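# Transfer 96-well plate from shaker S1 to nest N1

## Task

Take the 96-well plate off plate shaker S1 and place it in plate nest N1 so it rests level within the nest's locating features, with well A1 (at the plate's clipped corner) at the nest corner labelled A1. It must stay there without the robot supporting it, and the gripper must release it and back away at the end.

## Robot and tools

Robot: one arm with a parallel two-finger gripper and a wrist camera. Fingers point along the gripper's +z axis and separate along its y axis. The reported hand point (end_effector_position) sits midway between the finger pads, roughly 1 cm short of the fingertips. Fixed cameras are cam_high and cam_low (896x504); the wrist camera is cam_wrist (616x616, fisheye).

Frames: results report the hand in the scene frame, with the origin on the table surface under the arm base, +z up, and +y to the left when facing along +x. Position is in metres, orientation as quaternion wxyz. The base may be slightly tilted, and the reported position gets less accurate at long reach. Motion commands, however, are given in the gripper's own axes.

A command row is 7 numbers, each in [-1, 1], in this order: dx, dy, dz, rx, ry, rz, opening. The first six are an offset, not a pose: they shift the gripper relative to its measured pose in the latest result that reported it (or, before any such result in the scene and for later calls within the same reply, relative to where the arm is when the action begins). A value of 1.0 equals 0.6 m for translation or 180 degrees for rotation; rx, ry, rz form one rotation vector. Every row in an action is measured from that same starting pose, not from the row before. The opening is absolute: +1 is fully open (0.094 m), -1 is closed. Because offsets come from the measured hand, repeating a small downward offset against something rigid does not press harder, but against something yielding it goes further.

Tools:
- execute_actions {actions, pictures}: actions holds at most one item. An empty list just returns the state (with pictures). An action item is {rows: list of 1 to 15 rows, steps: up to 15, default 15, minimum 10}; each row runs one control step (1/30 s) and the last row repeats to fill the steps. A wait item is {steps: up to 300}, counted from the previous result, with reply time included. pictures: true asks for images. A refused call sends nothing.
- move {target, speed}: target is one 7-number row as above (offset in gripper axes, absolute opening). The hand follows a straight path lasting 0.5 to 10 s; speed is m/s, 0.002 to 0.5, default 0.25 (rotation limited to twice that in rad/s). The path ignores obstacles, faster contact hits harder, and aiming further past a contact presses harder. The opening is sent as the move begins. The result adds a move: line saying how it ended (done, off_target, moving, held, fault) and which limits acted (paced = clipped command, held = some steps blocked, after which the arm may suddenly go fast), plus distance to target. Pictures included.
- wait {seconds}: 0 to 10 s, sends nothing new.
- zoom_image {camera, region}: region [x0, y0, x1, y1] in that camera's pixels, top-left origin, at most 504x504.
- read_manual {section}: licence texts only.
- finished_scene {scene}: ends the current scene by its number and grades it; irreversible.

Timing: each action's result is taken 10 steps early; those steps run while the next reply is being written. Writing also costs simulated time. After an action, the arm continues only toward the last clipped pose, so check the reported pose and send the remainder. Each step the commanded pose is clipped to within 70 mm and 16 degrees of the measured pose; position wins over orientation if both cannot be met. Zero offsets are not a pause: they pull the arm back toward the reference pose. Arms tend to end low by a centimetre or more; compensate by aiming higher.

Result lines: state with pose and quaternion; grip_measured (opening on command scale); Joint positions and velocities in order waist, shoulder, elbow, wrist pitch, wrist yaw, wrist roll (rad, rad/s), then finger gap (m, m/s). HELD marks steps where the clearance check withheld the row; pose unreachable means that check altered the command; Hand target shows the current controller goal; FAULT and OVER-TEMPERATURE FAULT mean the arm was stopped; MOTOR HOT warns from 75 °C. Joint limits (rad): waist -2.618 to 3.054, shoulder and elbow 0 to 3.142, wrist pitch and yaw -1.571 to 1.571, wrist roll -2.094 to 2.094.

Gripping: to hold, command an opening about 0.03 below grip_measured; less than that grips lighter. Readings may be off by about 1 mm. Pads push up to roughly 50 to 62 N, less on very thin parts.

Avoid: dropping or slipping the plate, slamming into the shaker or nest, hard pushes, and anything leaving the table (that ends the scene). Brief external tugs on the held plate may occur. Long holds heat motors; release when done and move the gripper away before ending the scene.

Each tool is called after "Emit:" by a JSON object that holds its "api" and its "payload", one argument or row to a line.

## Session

Emit:
{"api": "execute_actions", "payload": {
  "actions": []
}}

Scene clock: 0.00 s of 8400.00 s.
end_effector_position=(+0.5935, -0.3307, +0.2184) grip_measured=+1.000 end_effector_quat_wxyz=(+0.145, -0.179, +0.676, -0.700)
Joint positions: [-0.431  2.202  1.722  0.991  0.843 -1.092  0.094]
Joint velocities: [-0.007 -0.007 -0.007  0.022 -0.037 -0.037  0.   ]
Hand target: +0.593, -0.335, +0.224; +0.147, -0.170, +0.673, -0.704
camera_calibration (this result's frames):
cam_wrist: T_world_to_cam=[[0.0272767, 0.0429649, 0.998704, -0.217324], [-0.985505, 0.168505, 0.0196669, 0.640356], [-0.167442, -0.984764, 0.0469384, -0.110809], [0, 0, 0, 1]] pos_world=[0.618447, -0.207687, 0.20965]

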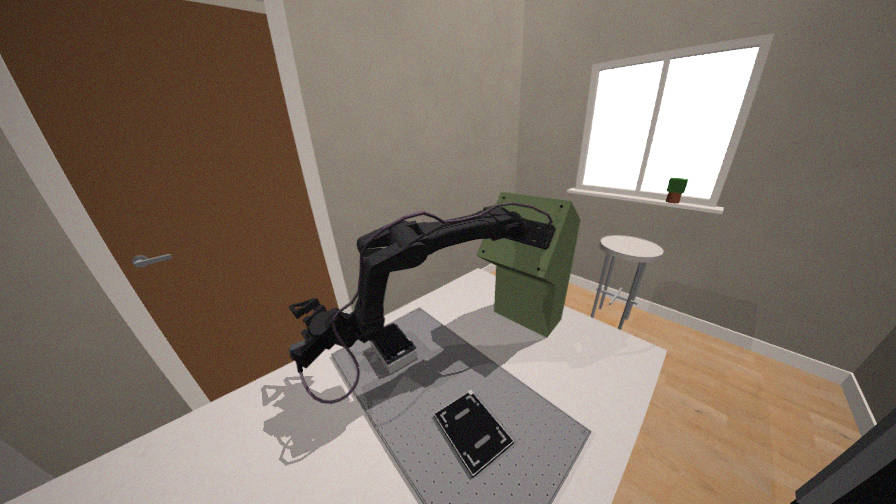

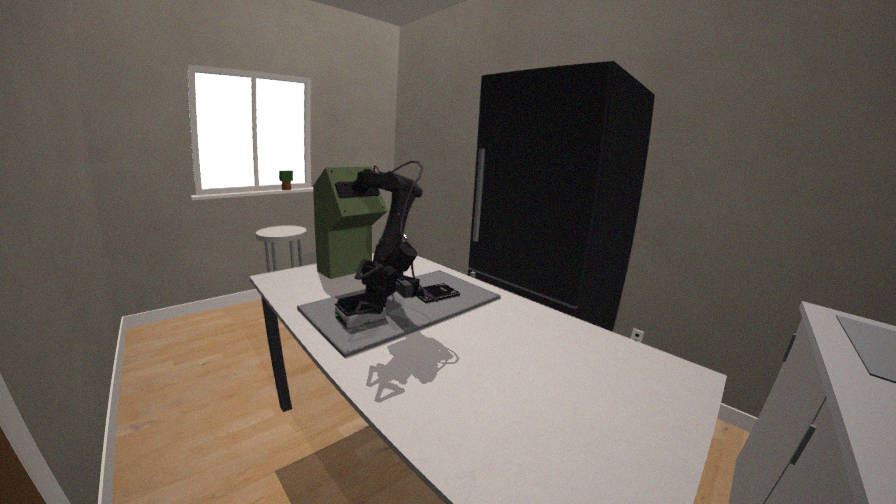

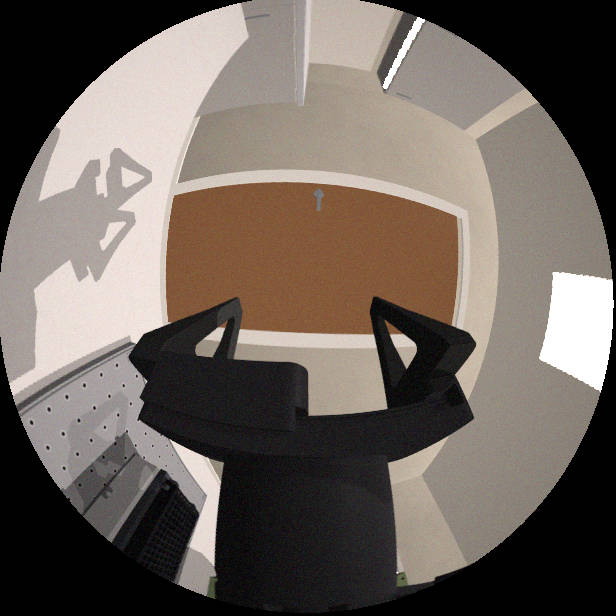

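Emit:
{"api": "zoom_image", "payload": {
  "camera": "cam_high",
  "region": [420, 380, 530, 485]
}}

Emit:
{"api": "zoom_image", "payload": {
  "camera": "cam_high",
  "region": [345, 305, 435, 390]
}}

Emit:
{"api": "zoom_image", "payload": {
  "camera": "cam_low",
  "region": [320, 270, 480, 350]
}}

Region (420, 380, 530, 485) of cam_high's 896x504 image, scaled by 4.582, with more detail than that image has; it fills the top 481 rows of this view, and the rest is white.

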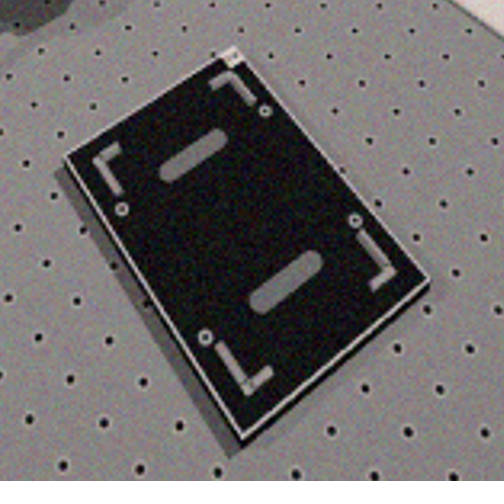

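Region (345, 305, 435, 390) of cam_high's 896x504 image, scaled by 5.600, with more detail than that image has.

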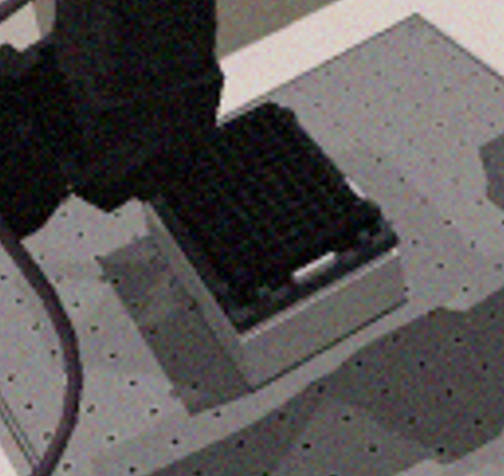

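Region (320, 270, 480, 350) of cam_low's 896x504 image, scaled by 3.150, with more detail than that image has.

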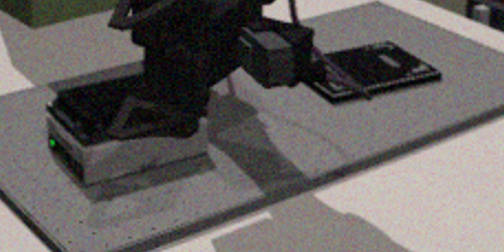

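Emit:
{"api": "zoom_image", "payload": {
  "camera": "cam_high",
  "region": [368, 315, 423, 370]
}}

Emit:
{"api": "zoom_image", "payload": {
  "camera": "cam_low",
  "region": [325, 285, 395, 335]
}}

Emit:
{"api": "zoom_image", "payload": {
  "camera": "cam_wrist",
  "region": [20, 380, 240, 600]
}}

Region (368, 315, 423, 370) of cam_high's 896x504 image, scaled by 9.164, with more detail than that image has.

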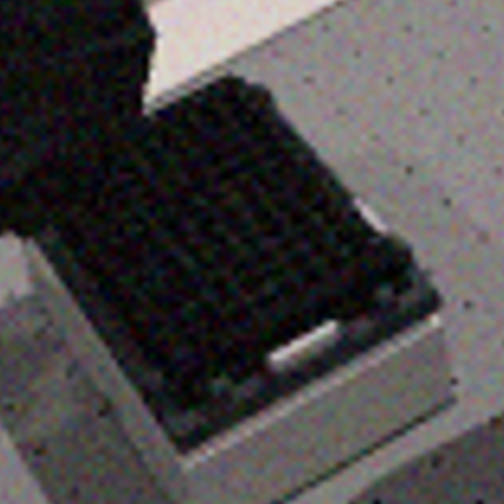

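Region (325, 285, 395, 335) of cam_low's 896x504 image, scaled by 7.200, with more detail than that image has; it fills the top 360 rows of this view, and the rest is white.

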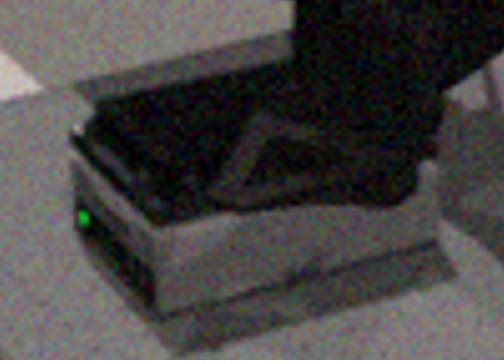

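Region (20, 380, 240, 600) of cam_wrist's 616x616 image, scaled by 2.291, with more detail than that image has.

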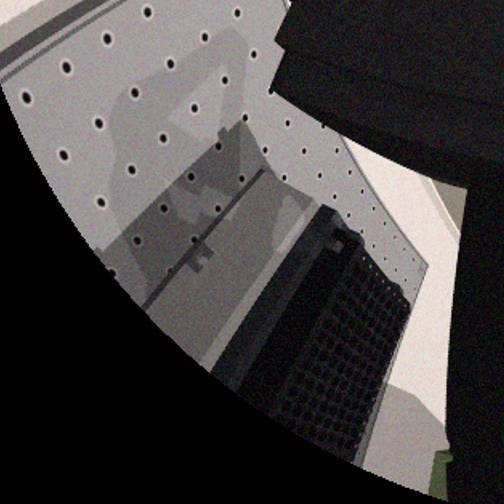

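Emit:
{"api": "execute_actions", "payload": {
  "actions": []
}}

Scene clock: 6.90 s of 8400.00 s.
end_effector_position=(+0.5935, -0.3307, +0.2184) grip_measured=+1.000 end_effector_quat_wxyz=(+0.145, -0.179, +0.676, -0.700)
Joint positions: [-0.431  2.202  1.722  0.991  0.843 -1.092  0.094]
Joint velocities: [ 0.002 -0.007  0.007 -0.007 -0.066 -0.037  0.   ]
Hand target: +0.593, -0.335, +0.224; +0.147, -0.170, +0.673, -0.704
Kept back: nothing.
Steps of this call (steps 1 to 90: nothing new was sent; then 3.90 s passed at rest). Readings (end_effector_position):
1: (+0.5935, -0.3307, +0.2184)
2: (+0.5935, -0.3307, +0.2184)
4: (+0.5935, -0.3307, +0.2184)
8: (+0.5935, -0.3307, +0.2184)
90: the state above
camera_calibration (this result's frames):
cam_wrist: T_world_to_cam=[[0.0272767, 0.0429649, 0.998704, -0.217324], [-0.985505, 0.168505, 0.0196669, 0.640356], [-0.167442, -0.984764, 0.0469384, -0.110809], [0, 0, 0, 1]] pos_world=[0.618447, -0.207687, 0.20965]

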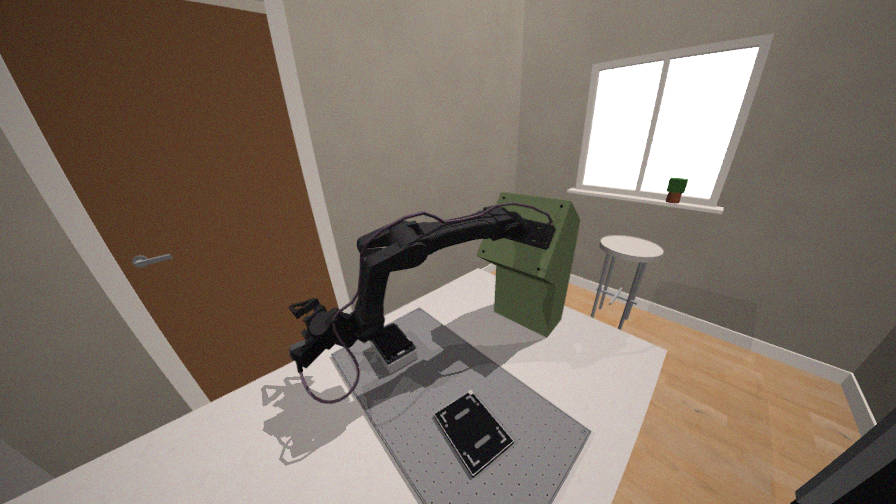

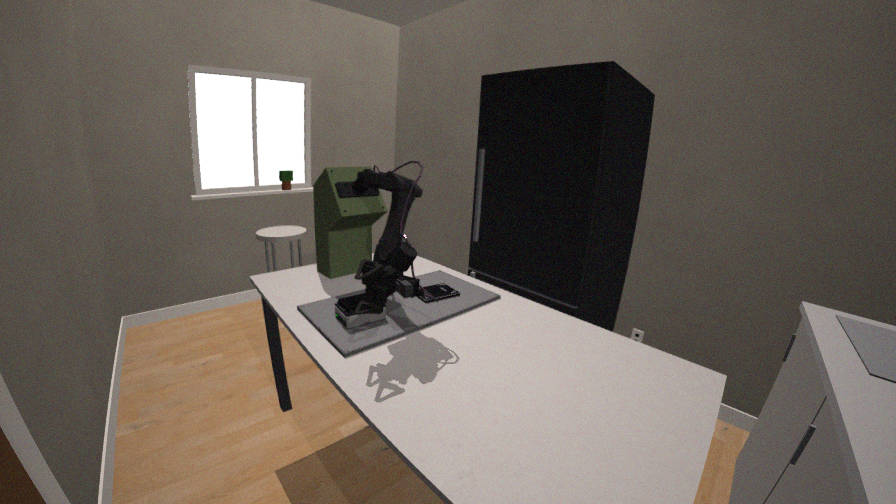

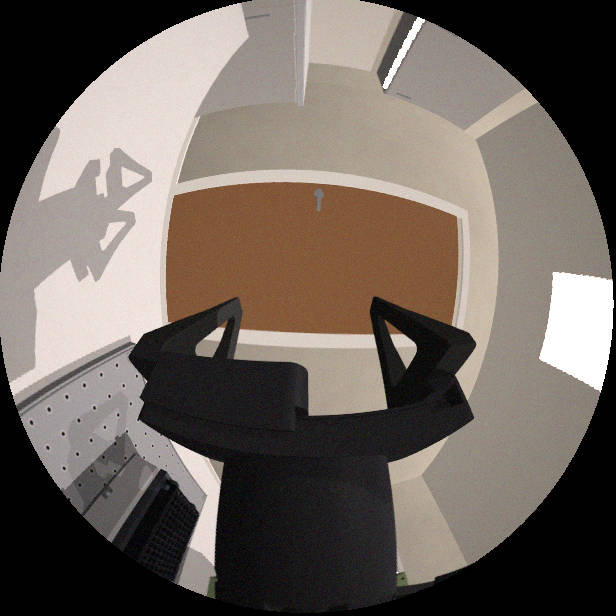

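Emit:
{"api": "zoom_image", "payload": {
  "camera": "cam_wrist",
  "region": [60, 420, 260, 616]
}}

Emit:
{"api": "zoom_image", "payload": {
  "camera": "cam_high",
  "region": [350, 310, 440, 380]
}}

Emit:
{"api": "zoom_image", "payload": {
  "camera": "cam_low",
  "region": [320, 280, 410, 335]
}}

Region (60, 420, 260, 616) of cam_wrist's 616x616 image, scaled by 2.520, with more detail than that image has; it fills the top 494 rows of this view, and the rest is white.

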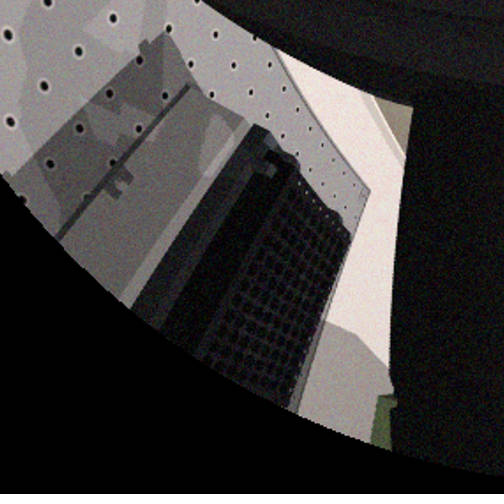

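Region (350, 310, 440, 380) of cam_high's 896x504 image, scaled by 5.600, with more detail than that image has.

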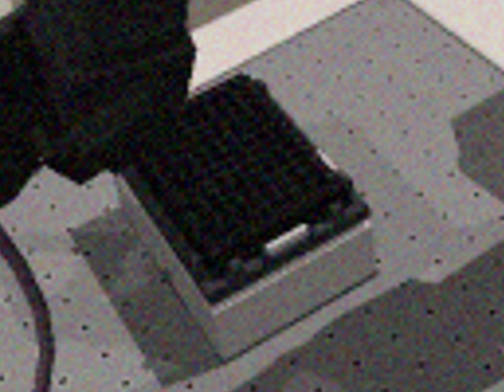

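Region (320, 280, 410, 335) of cam_low's 896x504 image, scaled by 5.600, with more detail than that image has.

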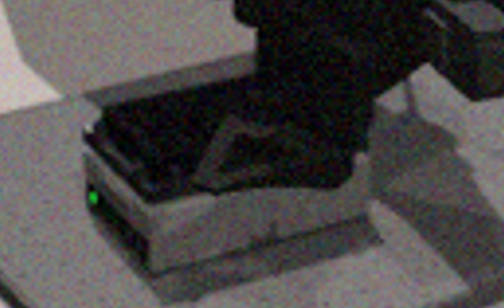

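Emit:
{"api": "zoom_image", "payload": {
  "camera": "cam_wrist",
  "region": [140, 455, 220, 535]
}}

Emit:
{"api": "zoom_image", "payload": {
  "camera": "cam_high",
  "region": [375, 318, 425, 358]
}}

Region (140, 455, 220, 535) of cam_wrist's 616x616 image, scaled by 6.300, with more detail than that image has.

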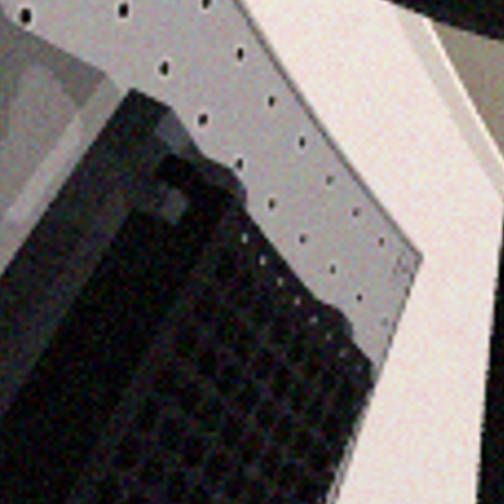

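Region (375, 318, 425, 358) of cam_high's 896x504 image, scaled by 10.080, with more detail than that image has; it fills the top 403 rows of this view, and the rest is white.

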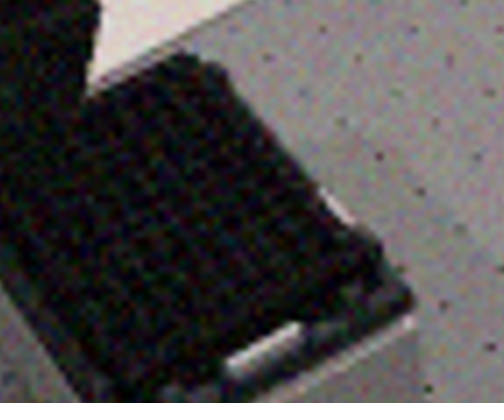

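Emit:
{"api": "move", "payload": {
  "target": [0.2315, 0.0853, -0.363, -0.440, -0.289, -0.259, 1.0],
  "speed": 0.3
}}

Scene clock: 18.67 s of 8400.00 s.
end_effector_position=(+0.3689, -0.1940, +0.1676) grip_measured=+1.000 end_effector_quat_wxyz=(-0.002, +0.710, -0.704, +0.005)
Joint positions: [-0.721  1.626  1.086 -0.203 -0.584 -1.981  0.094]
Joint velocities: [-0.012 -0.002  0.007 -0.066 -0.007 -0.066  0.   ]
Hand target: +0.371, -0.199, +0.169; -0.005, +0.710, -0.705, +0.002
Off the commanded pose: 0.006 m, 1 deg.
Kept back: nothing.
After step 90, 5.03 s passed at rest.
move: done
camera_calibration (this result's frames):
cam_wrist: T_world_to_cam=[[0.999889, -0.00149066, 0.0148083, -0.368785], [-0.00997889, -0.80534, 0.592729, -0.247893], [0.0110421, -0.592811, -0.805266, 0.141589], [0, 0, 0, 1]] pos_world=[0.364707, -0.116252, 0.266411]

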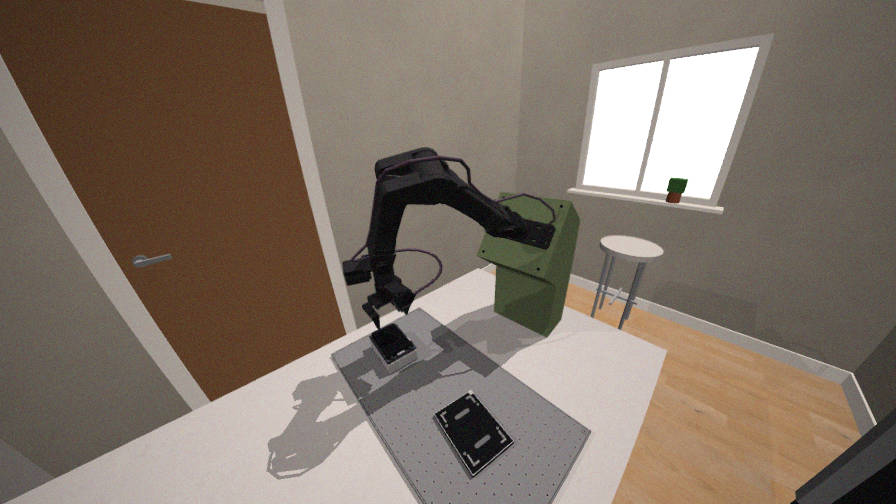

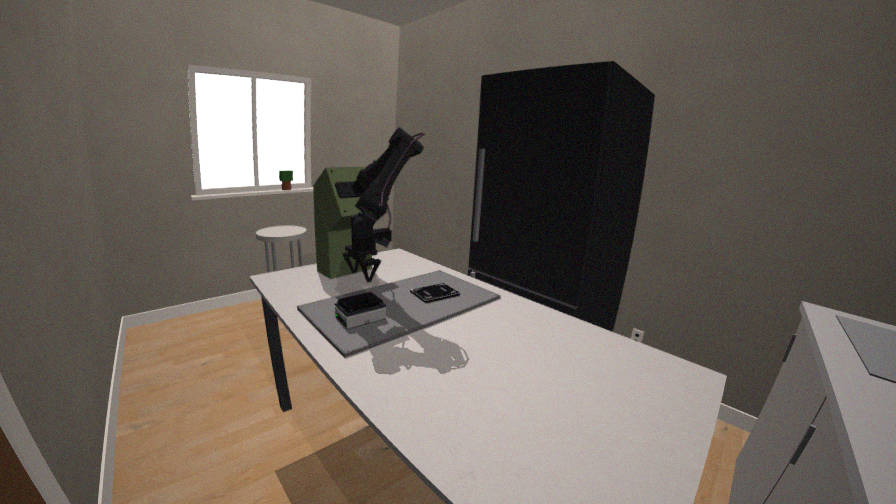

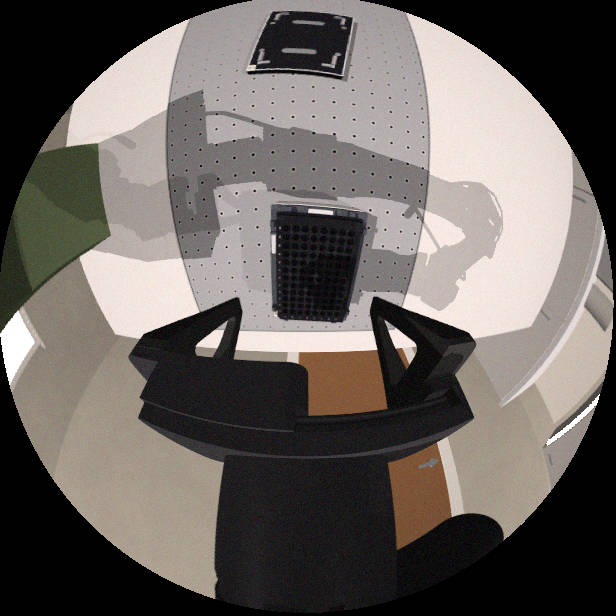

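Emit:
{"api": "zoom_image", "payload": {
  "camera": "cam_wrist",
  "region": [240, 190, 400, 350]
}}

Region (240, 190, 400, 350) of cam_wrist's 616x616 image, scaled by 3.150, with more detail than that image has.

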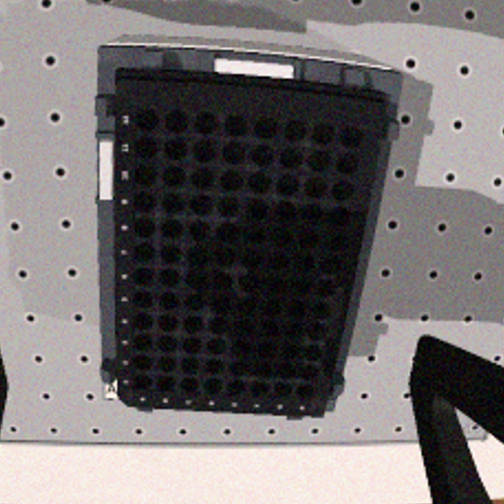

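Emit:
{"api": "zoom_image", "payload": {
  "camera": "cam_wrist",
  "region": [265, 200, 375, 270]
}}

Emit:
{"api": "zoom_image", "payload": {
  "camera": "cam_wrist",
  "region": [265, 265, 375, 335]
}}

Region (265, 200, 375, 270) of cam_wrist's 616x616 image, scaled by 4.582, with more detail than that image has; it fills the top 321 rows of this view, and the rest is white.

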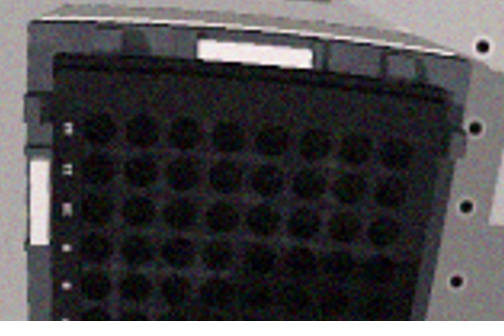

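Region (265, 265, 375, 335) of cam_wrist's 616x616 image, scaled by 4.582, with more detail than that image has; it fills the top 321 rows of this view, and the rest is white.

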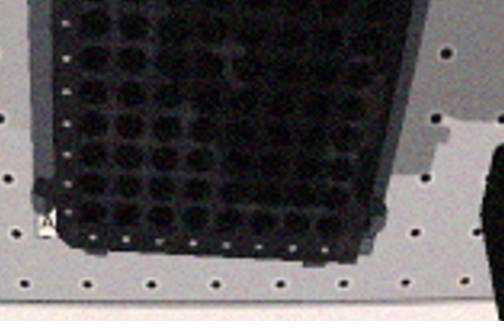

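Emit:
{"api": "move", "payload": {
  "target": [0.036, -0.0175, 0.070, 0.0, 0.0, 0.0233, 1.0],
  "speed": 0.1
}}

Scene clock: 22.53 s of 8400.00 s.
end_effector_position=(+0.3711, -0.2132, +0.1271) grip_measured=+1.000 end_effector_quat_wxyz=(+0.002, +0.685, -0.729, -0.001)
Joint positions: [-0.696  1.795  1.197 -0.149 -0.561 -1.897  0.094]
Joint velocities: [ 0.002 -0.007 -0.002  0.007  0.037  0.051  0.   ]
Hand target: +0.379, -0.216, +0.126; -0.002, +0.684, -0.729, +0.005
Off the commanded pose: 0.009 m, 1 deg.
Kept back: nothing.
move: done
camera_calibration (this result's frames):
cam_wrist: T_world_to_cam=[[0.99729, -0.0735636, 0.000953096, -0.383083], [-0.0598292, -0.80342, 0.5924, -0.220312], [-0.0428133, -0.590851, -0.805644, 0.118036], [0, 0, 0, 1]] pos_world=[0.373917, -0.135442, 0.225973]

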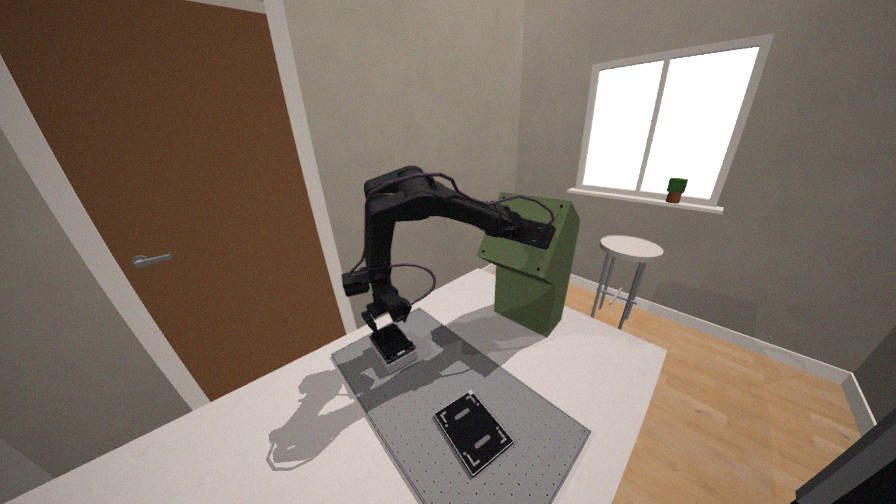

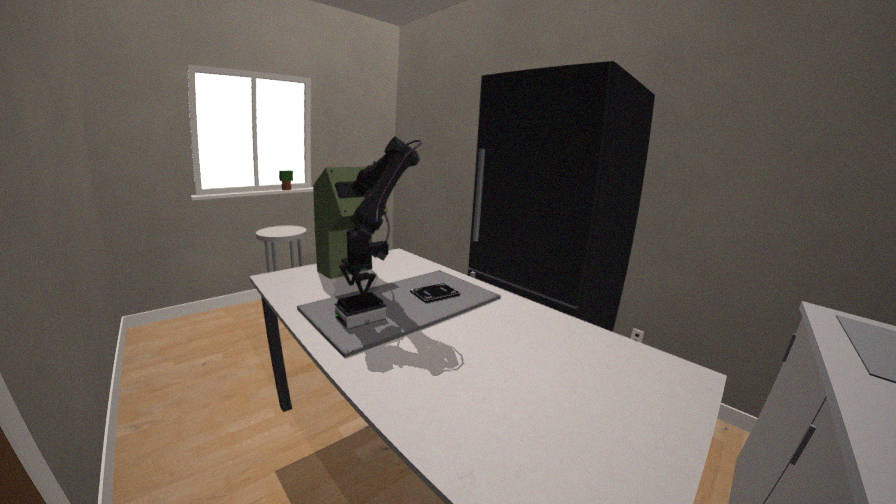

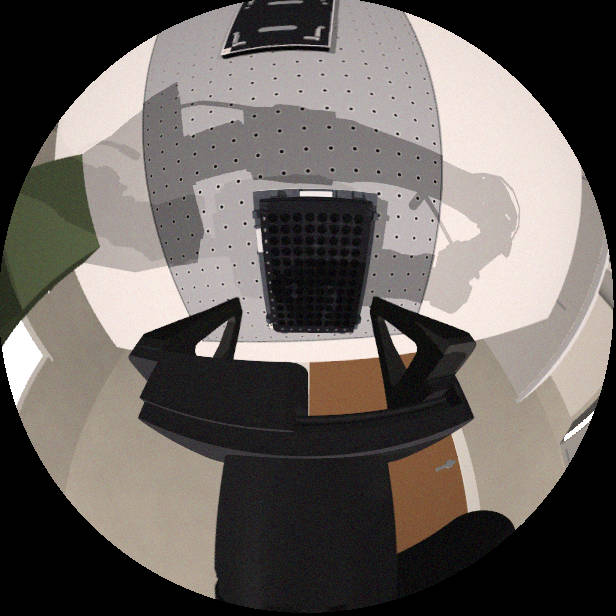

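Emit:
{"api": "zoom_image", "payload": {
  "camera": "cam_wrist",
  "region": [230, 180, 400, 350]
}}

Region (230, 180, 400, 350) of cam_wrist's 616x616 image, scaled by 2.965, with more detail than that image has.

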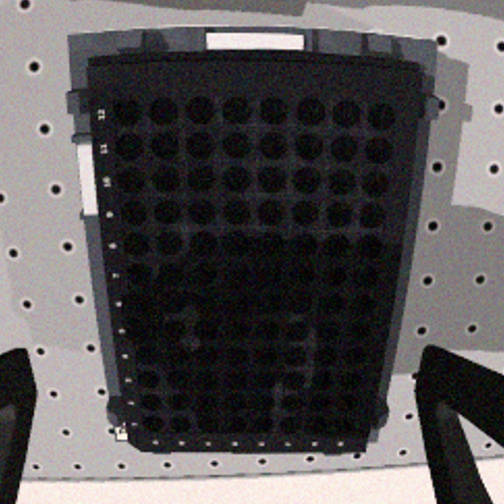

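Emit:
{"api": "move", "payload": {
  "target": [0.0, -0.02, 0.031, 0.0, 0.0, -0.004, 1.0],
  "speed": 0.06
}}

Emit:
{"api": "zoom_image", "payload": {
  "camera": "cam_wrist",
  "region": [210, 170, 400, 360]
}}

Scene clock: 26.33 s of 8400.00 s.
end_effector_position=(+0.3765, -0.2111, +0.1104) grip_measured=+1.000 end_effector_quat_wxyz=(+0.006, +0.690, -0.724, -0.004)
Joint positions: [-0.663  1.846  1.245 -0.144 -0.533 -1.891  0.094]
Joint velocities: [-0.017 -0.002  0.007 -0.007 -0.007 -0.095  0.   ]
Hand target: +0.383, -0.214, +0.109; +0.002, +0.689, -0.725, -0.000
Off the commanded pose: 0.007 m, 1 deg.
Kept back: nothing.
After step 90, 0.03 s passed at rest.
move: done
camera_calibration (this result's frames):
cam_wrist: T_world_to_cam=[[0.998261, -0.0582987, -0.00874948, -0.38433], [-0.0418081, -0.804755, 0.592133, -0.215448], [-0.0415618, -0.590737, -0.805793, 0.105604], [0, 0, 0, 1]] pos_world=[0.379044, -0.133404, 0.209306]

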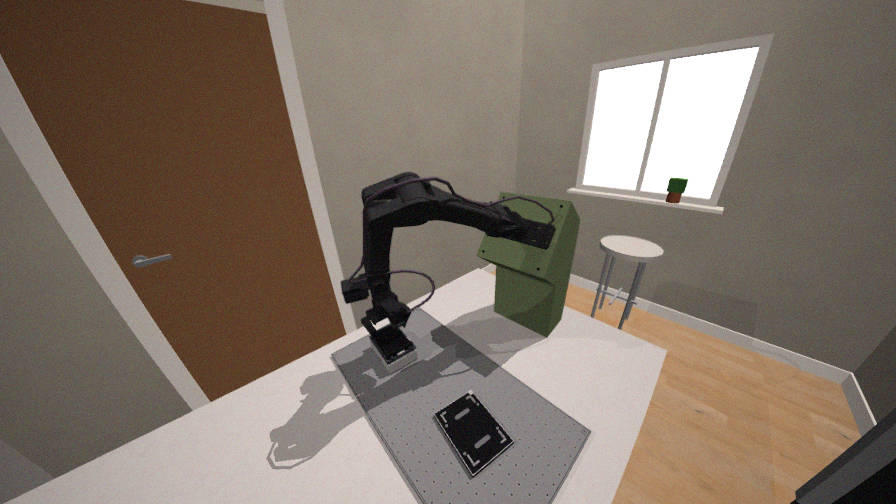

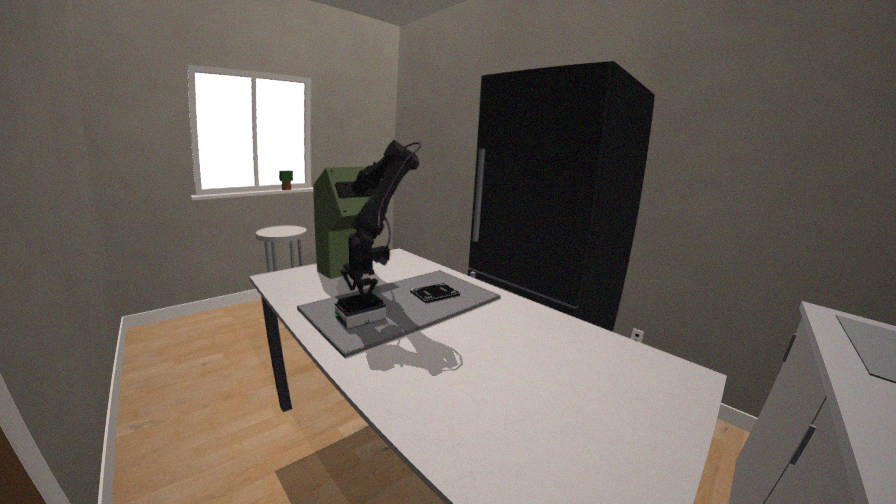

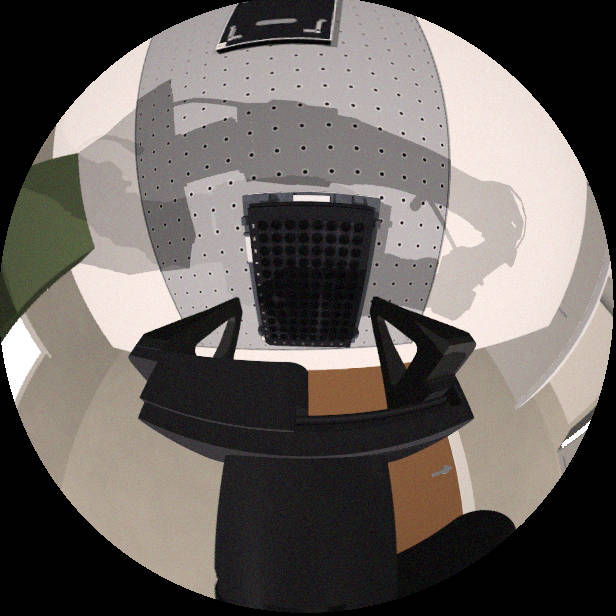

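Region (210, 170, 400, 360) of cam_wrist's 616x616 image, scaled by 2.653, with more detail than that image has.

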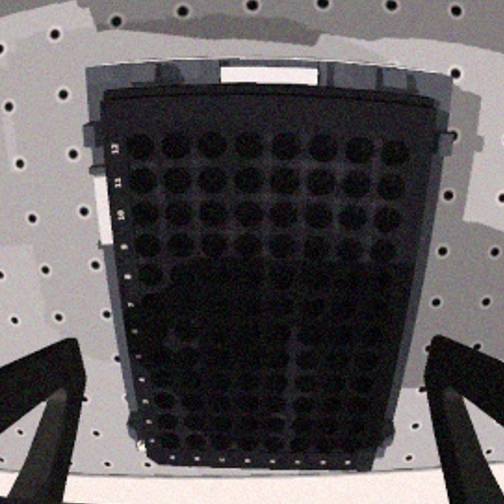

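Emit:
{"api": "move", "payload": {
  "target": [0.005, -0.0167, 0.029, 0.0036, 0.0, 0.0, 1.0],
  "speed": 0.05
}}

Emit:
{"api": "zoom_image", "payload": {
  "camera": "cam_wrist",
  "region": [200, 170, 410, 380]
}}

Scene clock: 29.37 s of 8400.00 s.
end_effector_position=(+0.3789, -0.2121, +0.0950) grip_measured=+1.000 end_effector_quat_wxyz=(+0.006, +0.691, -0.723, -0.004)
Joint positions: [-0.642  1.896  1.281 -0.122 -0.518 -1.878  0.094]
Joint velocities: [-0.002  0.007 -0.007  0.007  0.066 -0.022  0.   ]
Hand target: +0.386, -0.215, +0.093; +0.002, +0.690, -0.724, -0.000
Off the commanded pose: 0.008 m, 1 deg.
Kept back: nothing.
move: done
camera_calibration (this result's frames):
cam_wrist: T_world_to_cam=[[0.998366, -0.0564044, -0.00920247, -0.386595], [-0.0399894, -0.804502, 0.592603, -0.207783], [-0.0408288, -0.591266, -0.805442, 0.0923005], [0, 0, 0, 1]] pos_world=[0.381422, -0.134393, 0.193918]

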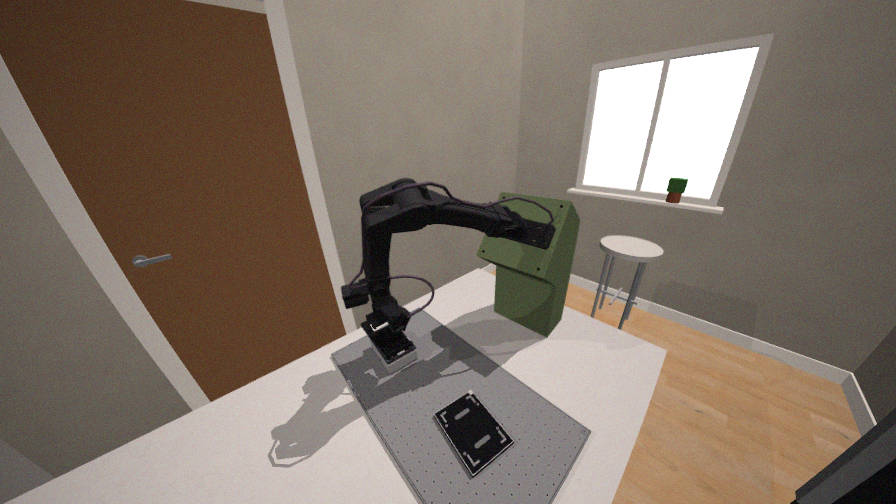

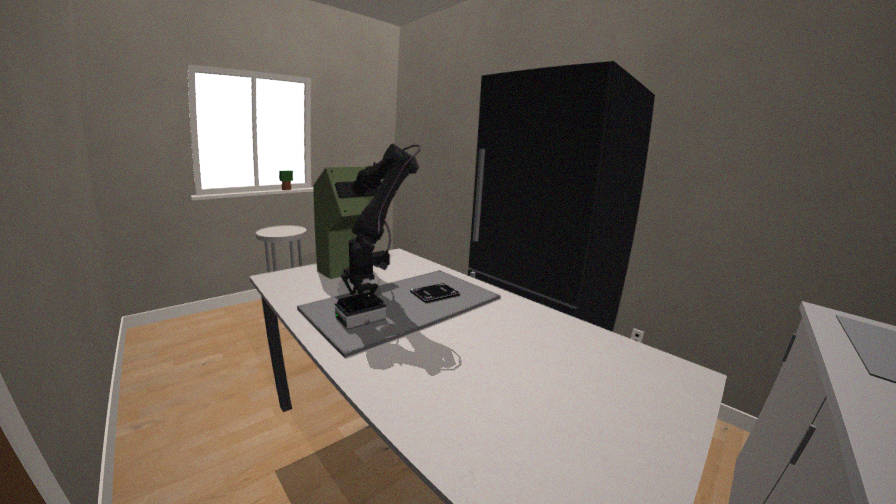

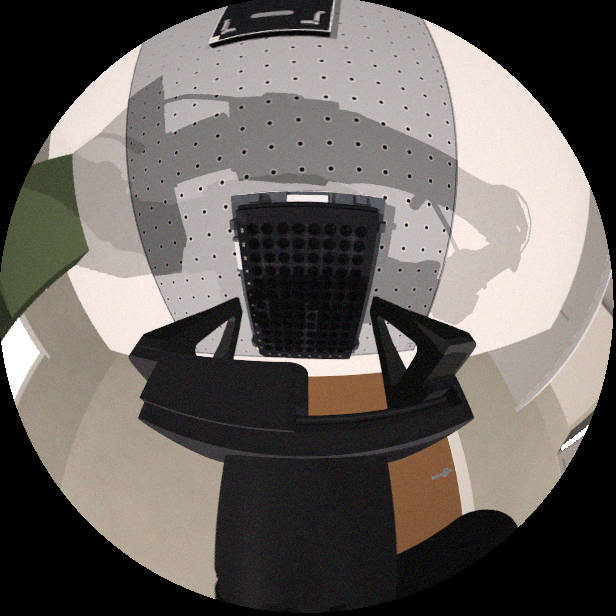

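Region (200, 170, 410, 380) of cam_wrist's 616x616 image, scaled by 2.400, with more detail than that image has.

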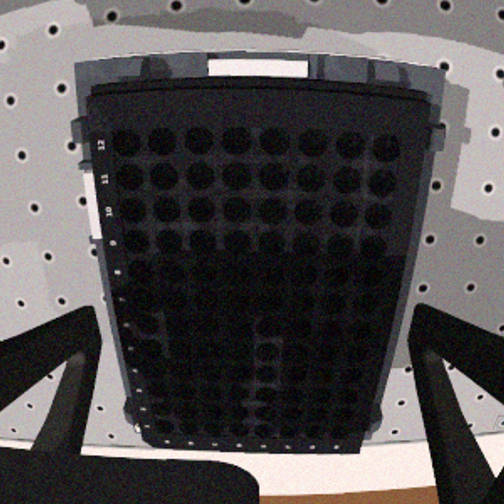

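Emit:
{"api": "move", "payload": {
  "target": [0.004, -0.0117, 0.0183, 0.0036, 0.0, 0.0, 1.0],
  "speed": 0.03
}}

Emit:
{"api": "zoom_image", "payload": {
  "camera": "cam_wrist",
  "region": [200, 170, 410, 380]
}}

Scene clock: 31.47 s of 8400.00 s.
end_effector_position=(+0.3793, -0.2129, +0.0863) grip_measured=+1.000 end_effector_quat_wxyz=(+0.006, +0.692, -0.722, -0.003)
Joint positions: [-0.632  1.923  1.297 -0.104 -0.509 -1.871  0.094]
Joint velocities: [ 0.002 -0.002  0.002  0.037 -0.037 -0.007  0.   ]
Hand target: +0.385, -0.215, +0.084; +0.002, +0.691, -0.723, +0.000
Off the commanded pose: 0.007 m, 1 deg.
Kept back: nothing.
move: done
camera_calibration (this result's frames):
cam_wrist: T_world_to_cam=[[0.998517, -0.053873, -0.00779832, -0.386684], [-0.0387048, -0.803392, 0.594191, -0.203587], [-0.038276, -0.593009, -0.804286, 0.0833773], [0, 0, 0, 1]] pos_world=[0.381422, -0.134948, 0.185013]

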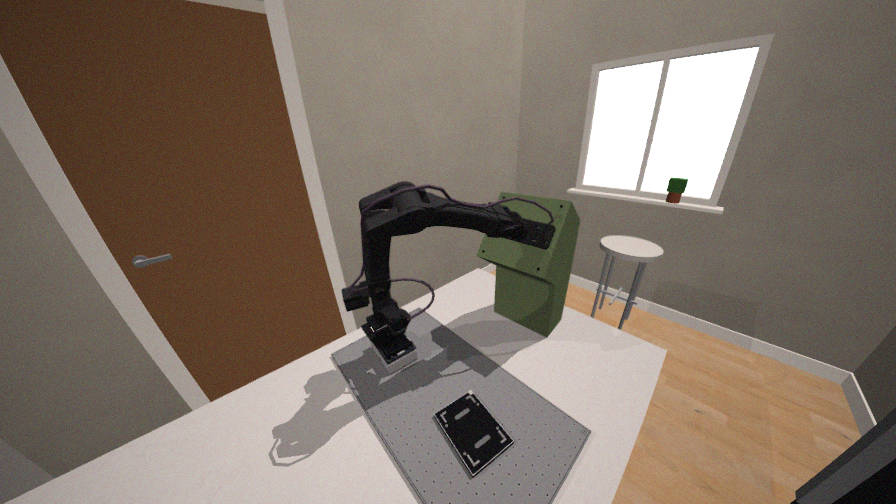

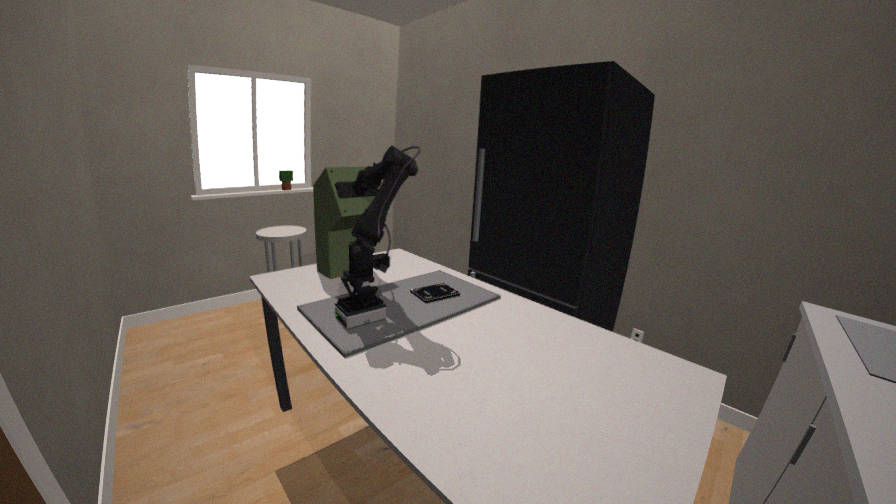

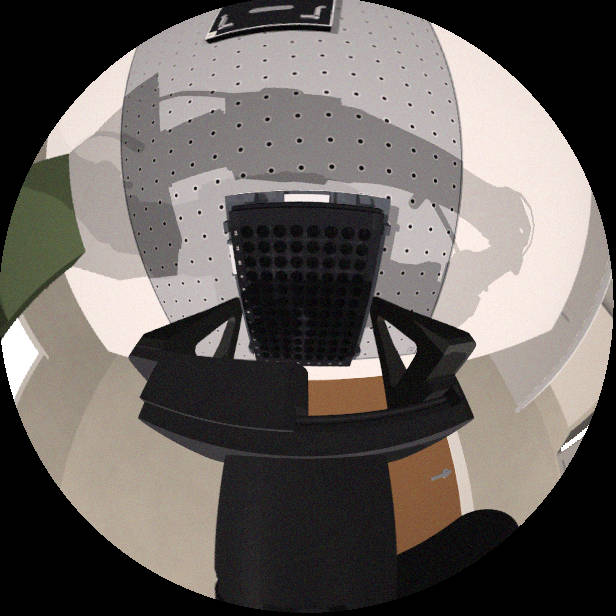

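Region (200, 170, 410, 380) of cam_wrist's 616x616 image, scaled by 2.400, with more detail than that image has.

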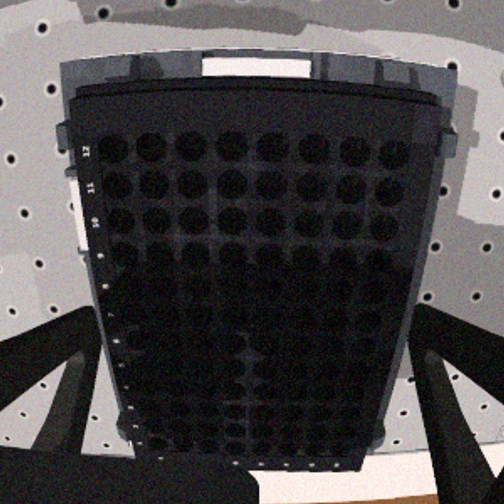

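Emit:
{"api": "execute_actions", "payload": {
  "actions": [
    {"rows": [[0.0035, -0.0095, 0.0045, 0.0036, 0, 0, 1.0], [0.0035, -0.0095, 0.0055, 0.0036, 0, 0, 1.0], [0.0035, -0.0095, 0.0065, 0.0036, 0, 0, 1.0]], "steps": 12}
  ],
  "pictures": false
}}

Emit:
{"api": "wait", "payload": {
  "seconds": 0.2
}}

Scene clock: 32.07 s of 8400.00 s.
end_effector_position=(+0.3795, -0.2131, +0.0863) grip_measured=+1.000 end_effector_quat_wxyz=(+0.006, +0.692, -0.722, -0.002)
Joint positions: [-0.632  1.923  1.297 -0.103 -0.508 -1.871  0.094]
Joint velocities: [ 0.017 -0.007 -0.022 -0.037 -0.007 -0.037  0.   ]
Steps of this call (steps 1 to 16: nothing new was sent; steps 17 to 18: the first 2 steps of this action). Readings (end_effector_position):
17: (+0.3793, -0.2130, +0.0863)
18: the state above

Scene clock: 32.60 s of 8400.00 s.
end_effector_position=(+0.3806, -0.2139, +0.0863) grip_measured=+1.000 end_effector_quat_wxyz=(+0.006, +0.693, -0.721, +0.001)
Joint positions: [-0.632  1.923  1.297 -0.097 -0.506 -1.871  0.094]
Joint velocities: [-0.012  0.012 -0.007  0.007 -0.037  0.007  0.   ]
Hand target: +0.385, -0.215, +0.082; +0.002, +0.692, -0.722, +0.001
Off the commanded pose: 0.006 m, 0 deg.
Kept back: nothing.
Steps of this call (steps 1 to 10: the last 10 steps of your previous action; steps 11 to 16: nothing new was sent). Readings (end_effector_position):
1: (+0.3797, -0.2133, +0.0863)
2: (+0.3799, -0.2134, +0.0863)
4: (+0.3802, -0.2136, +0.0863)
8: (+0.3805, -0.2138, +0.0863)
16: the state above
camera_calibration (this result's frames):
cam_wrist: T_world_to_cam=[[0.998712, -0.0506799, -0.00251084, -0.387967], [-0.0391328, -0.800773, 0.597688, -0.203908], [-0.0323014, -0.59682, -0.801725, 0.0795206], [0, 0, 0, 1]] pos_world=[0.382057, -0.135487, 0.184653]

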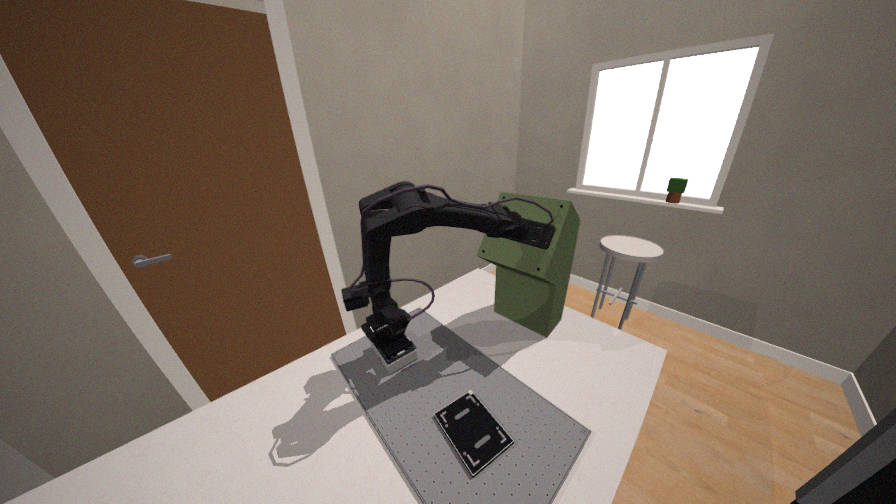

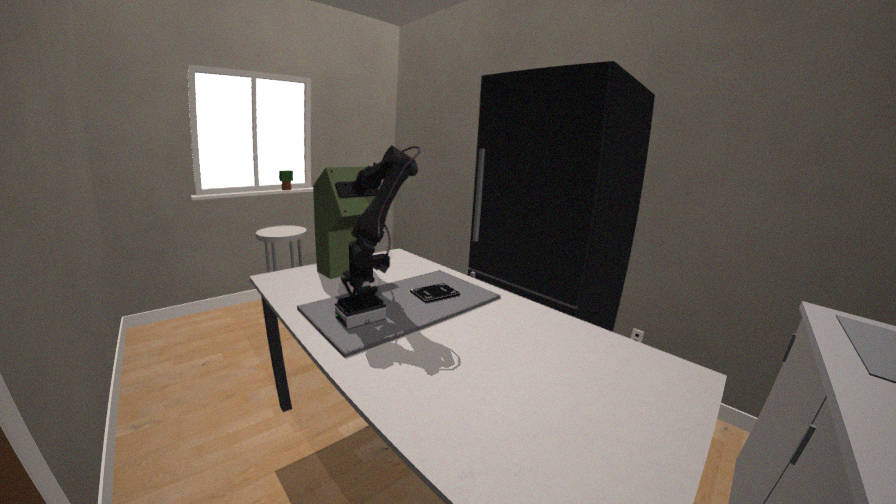

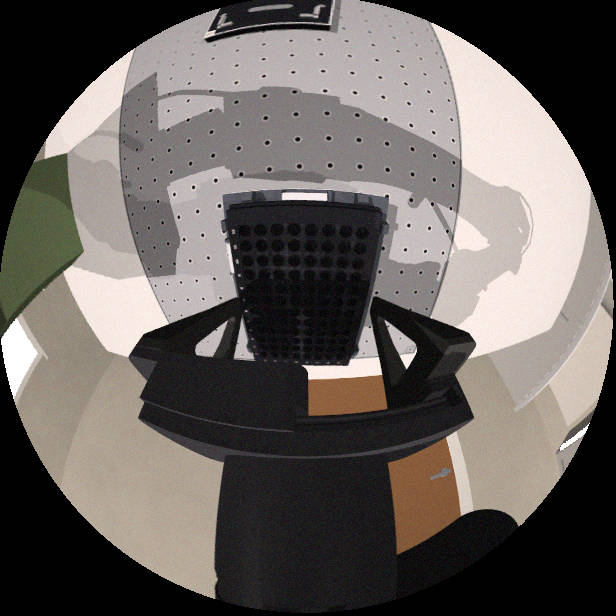

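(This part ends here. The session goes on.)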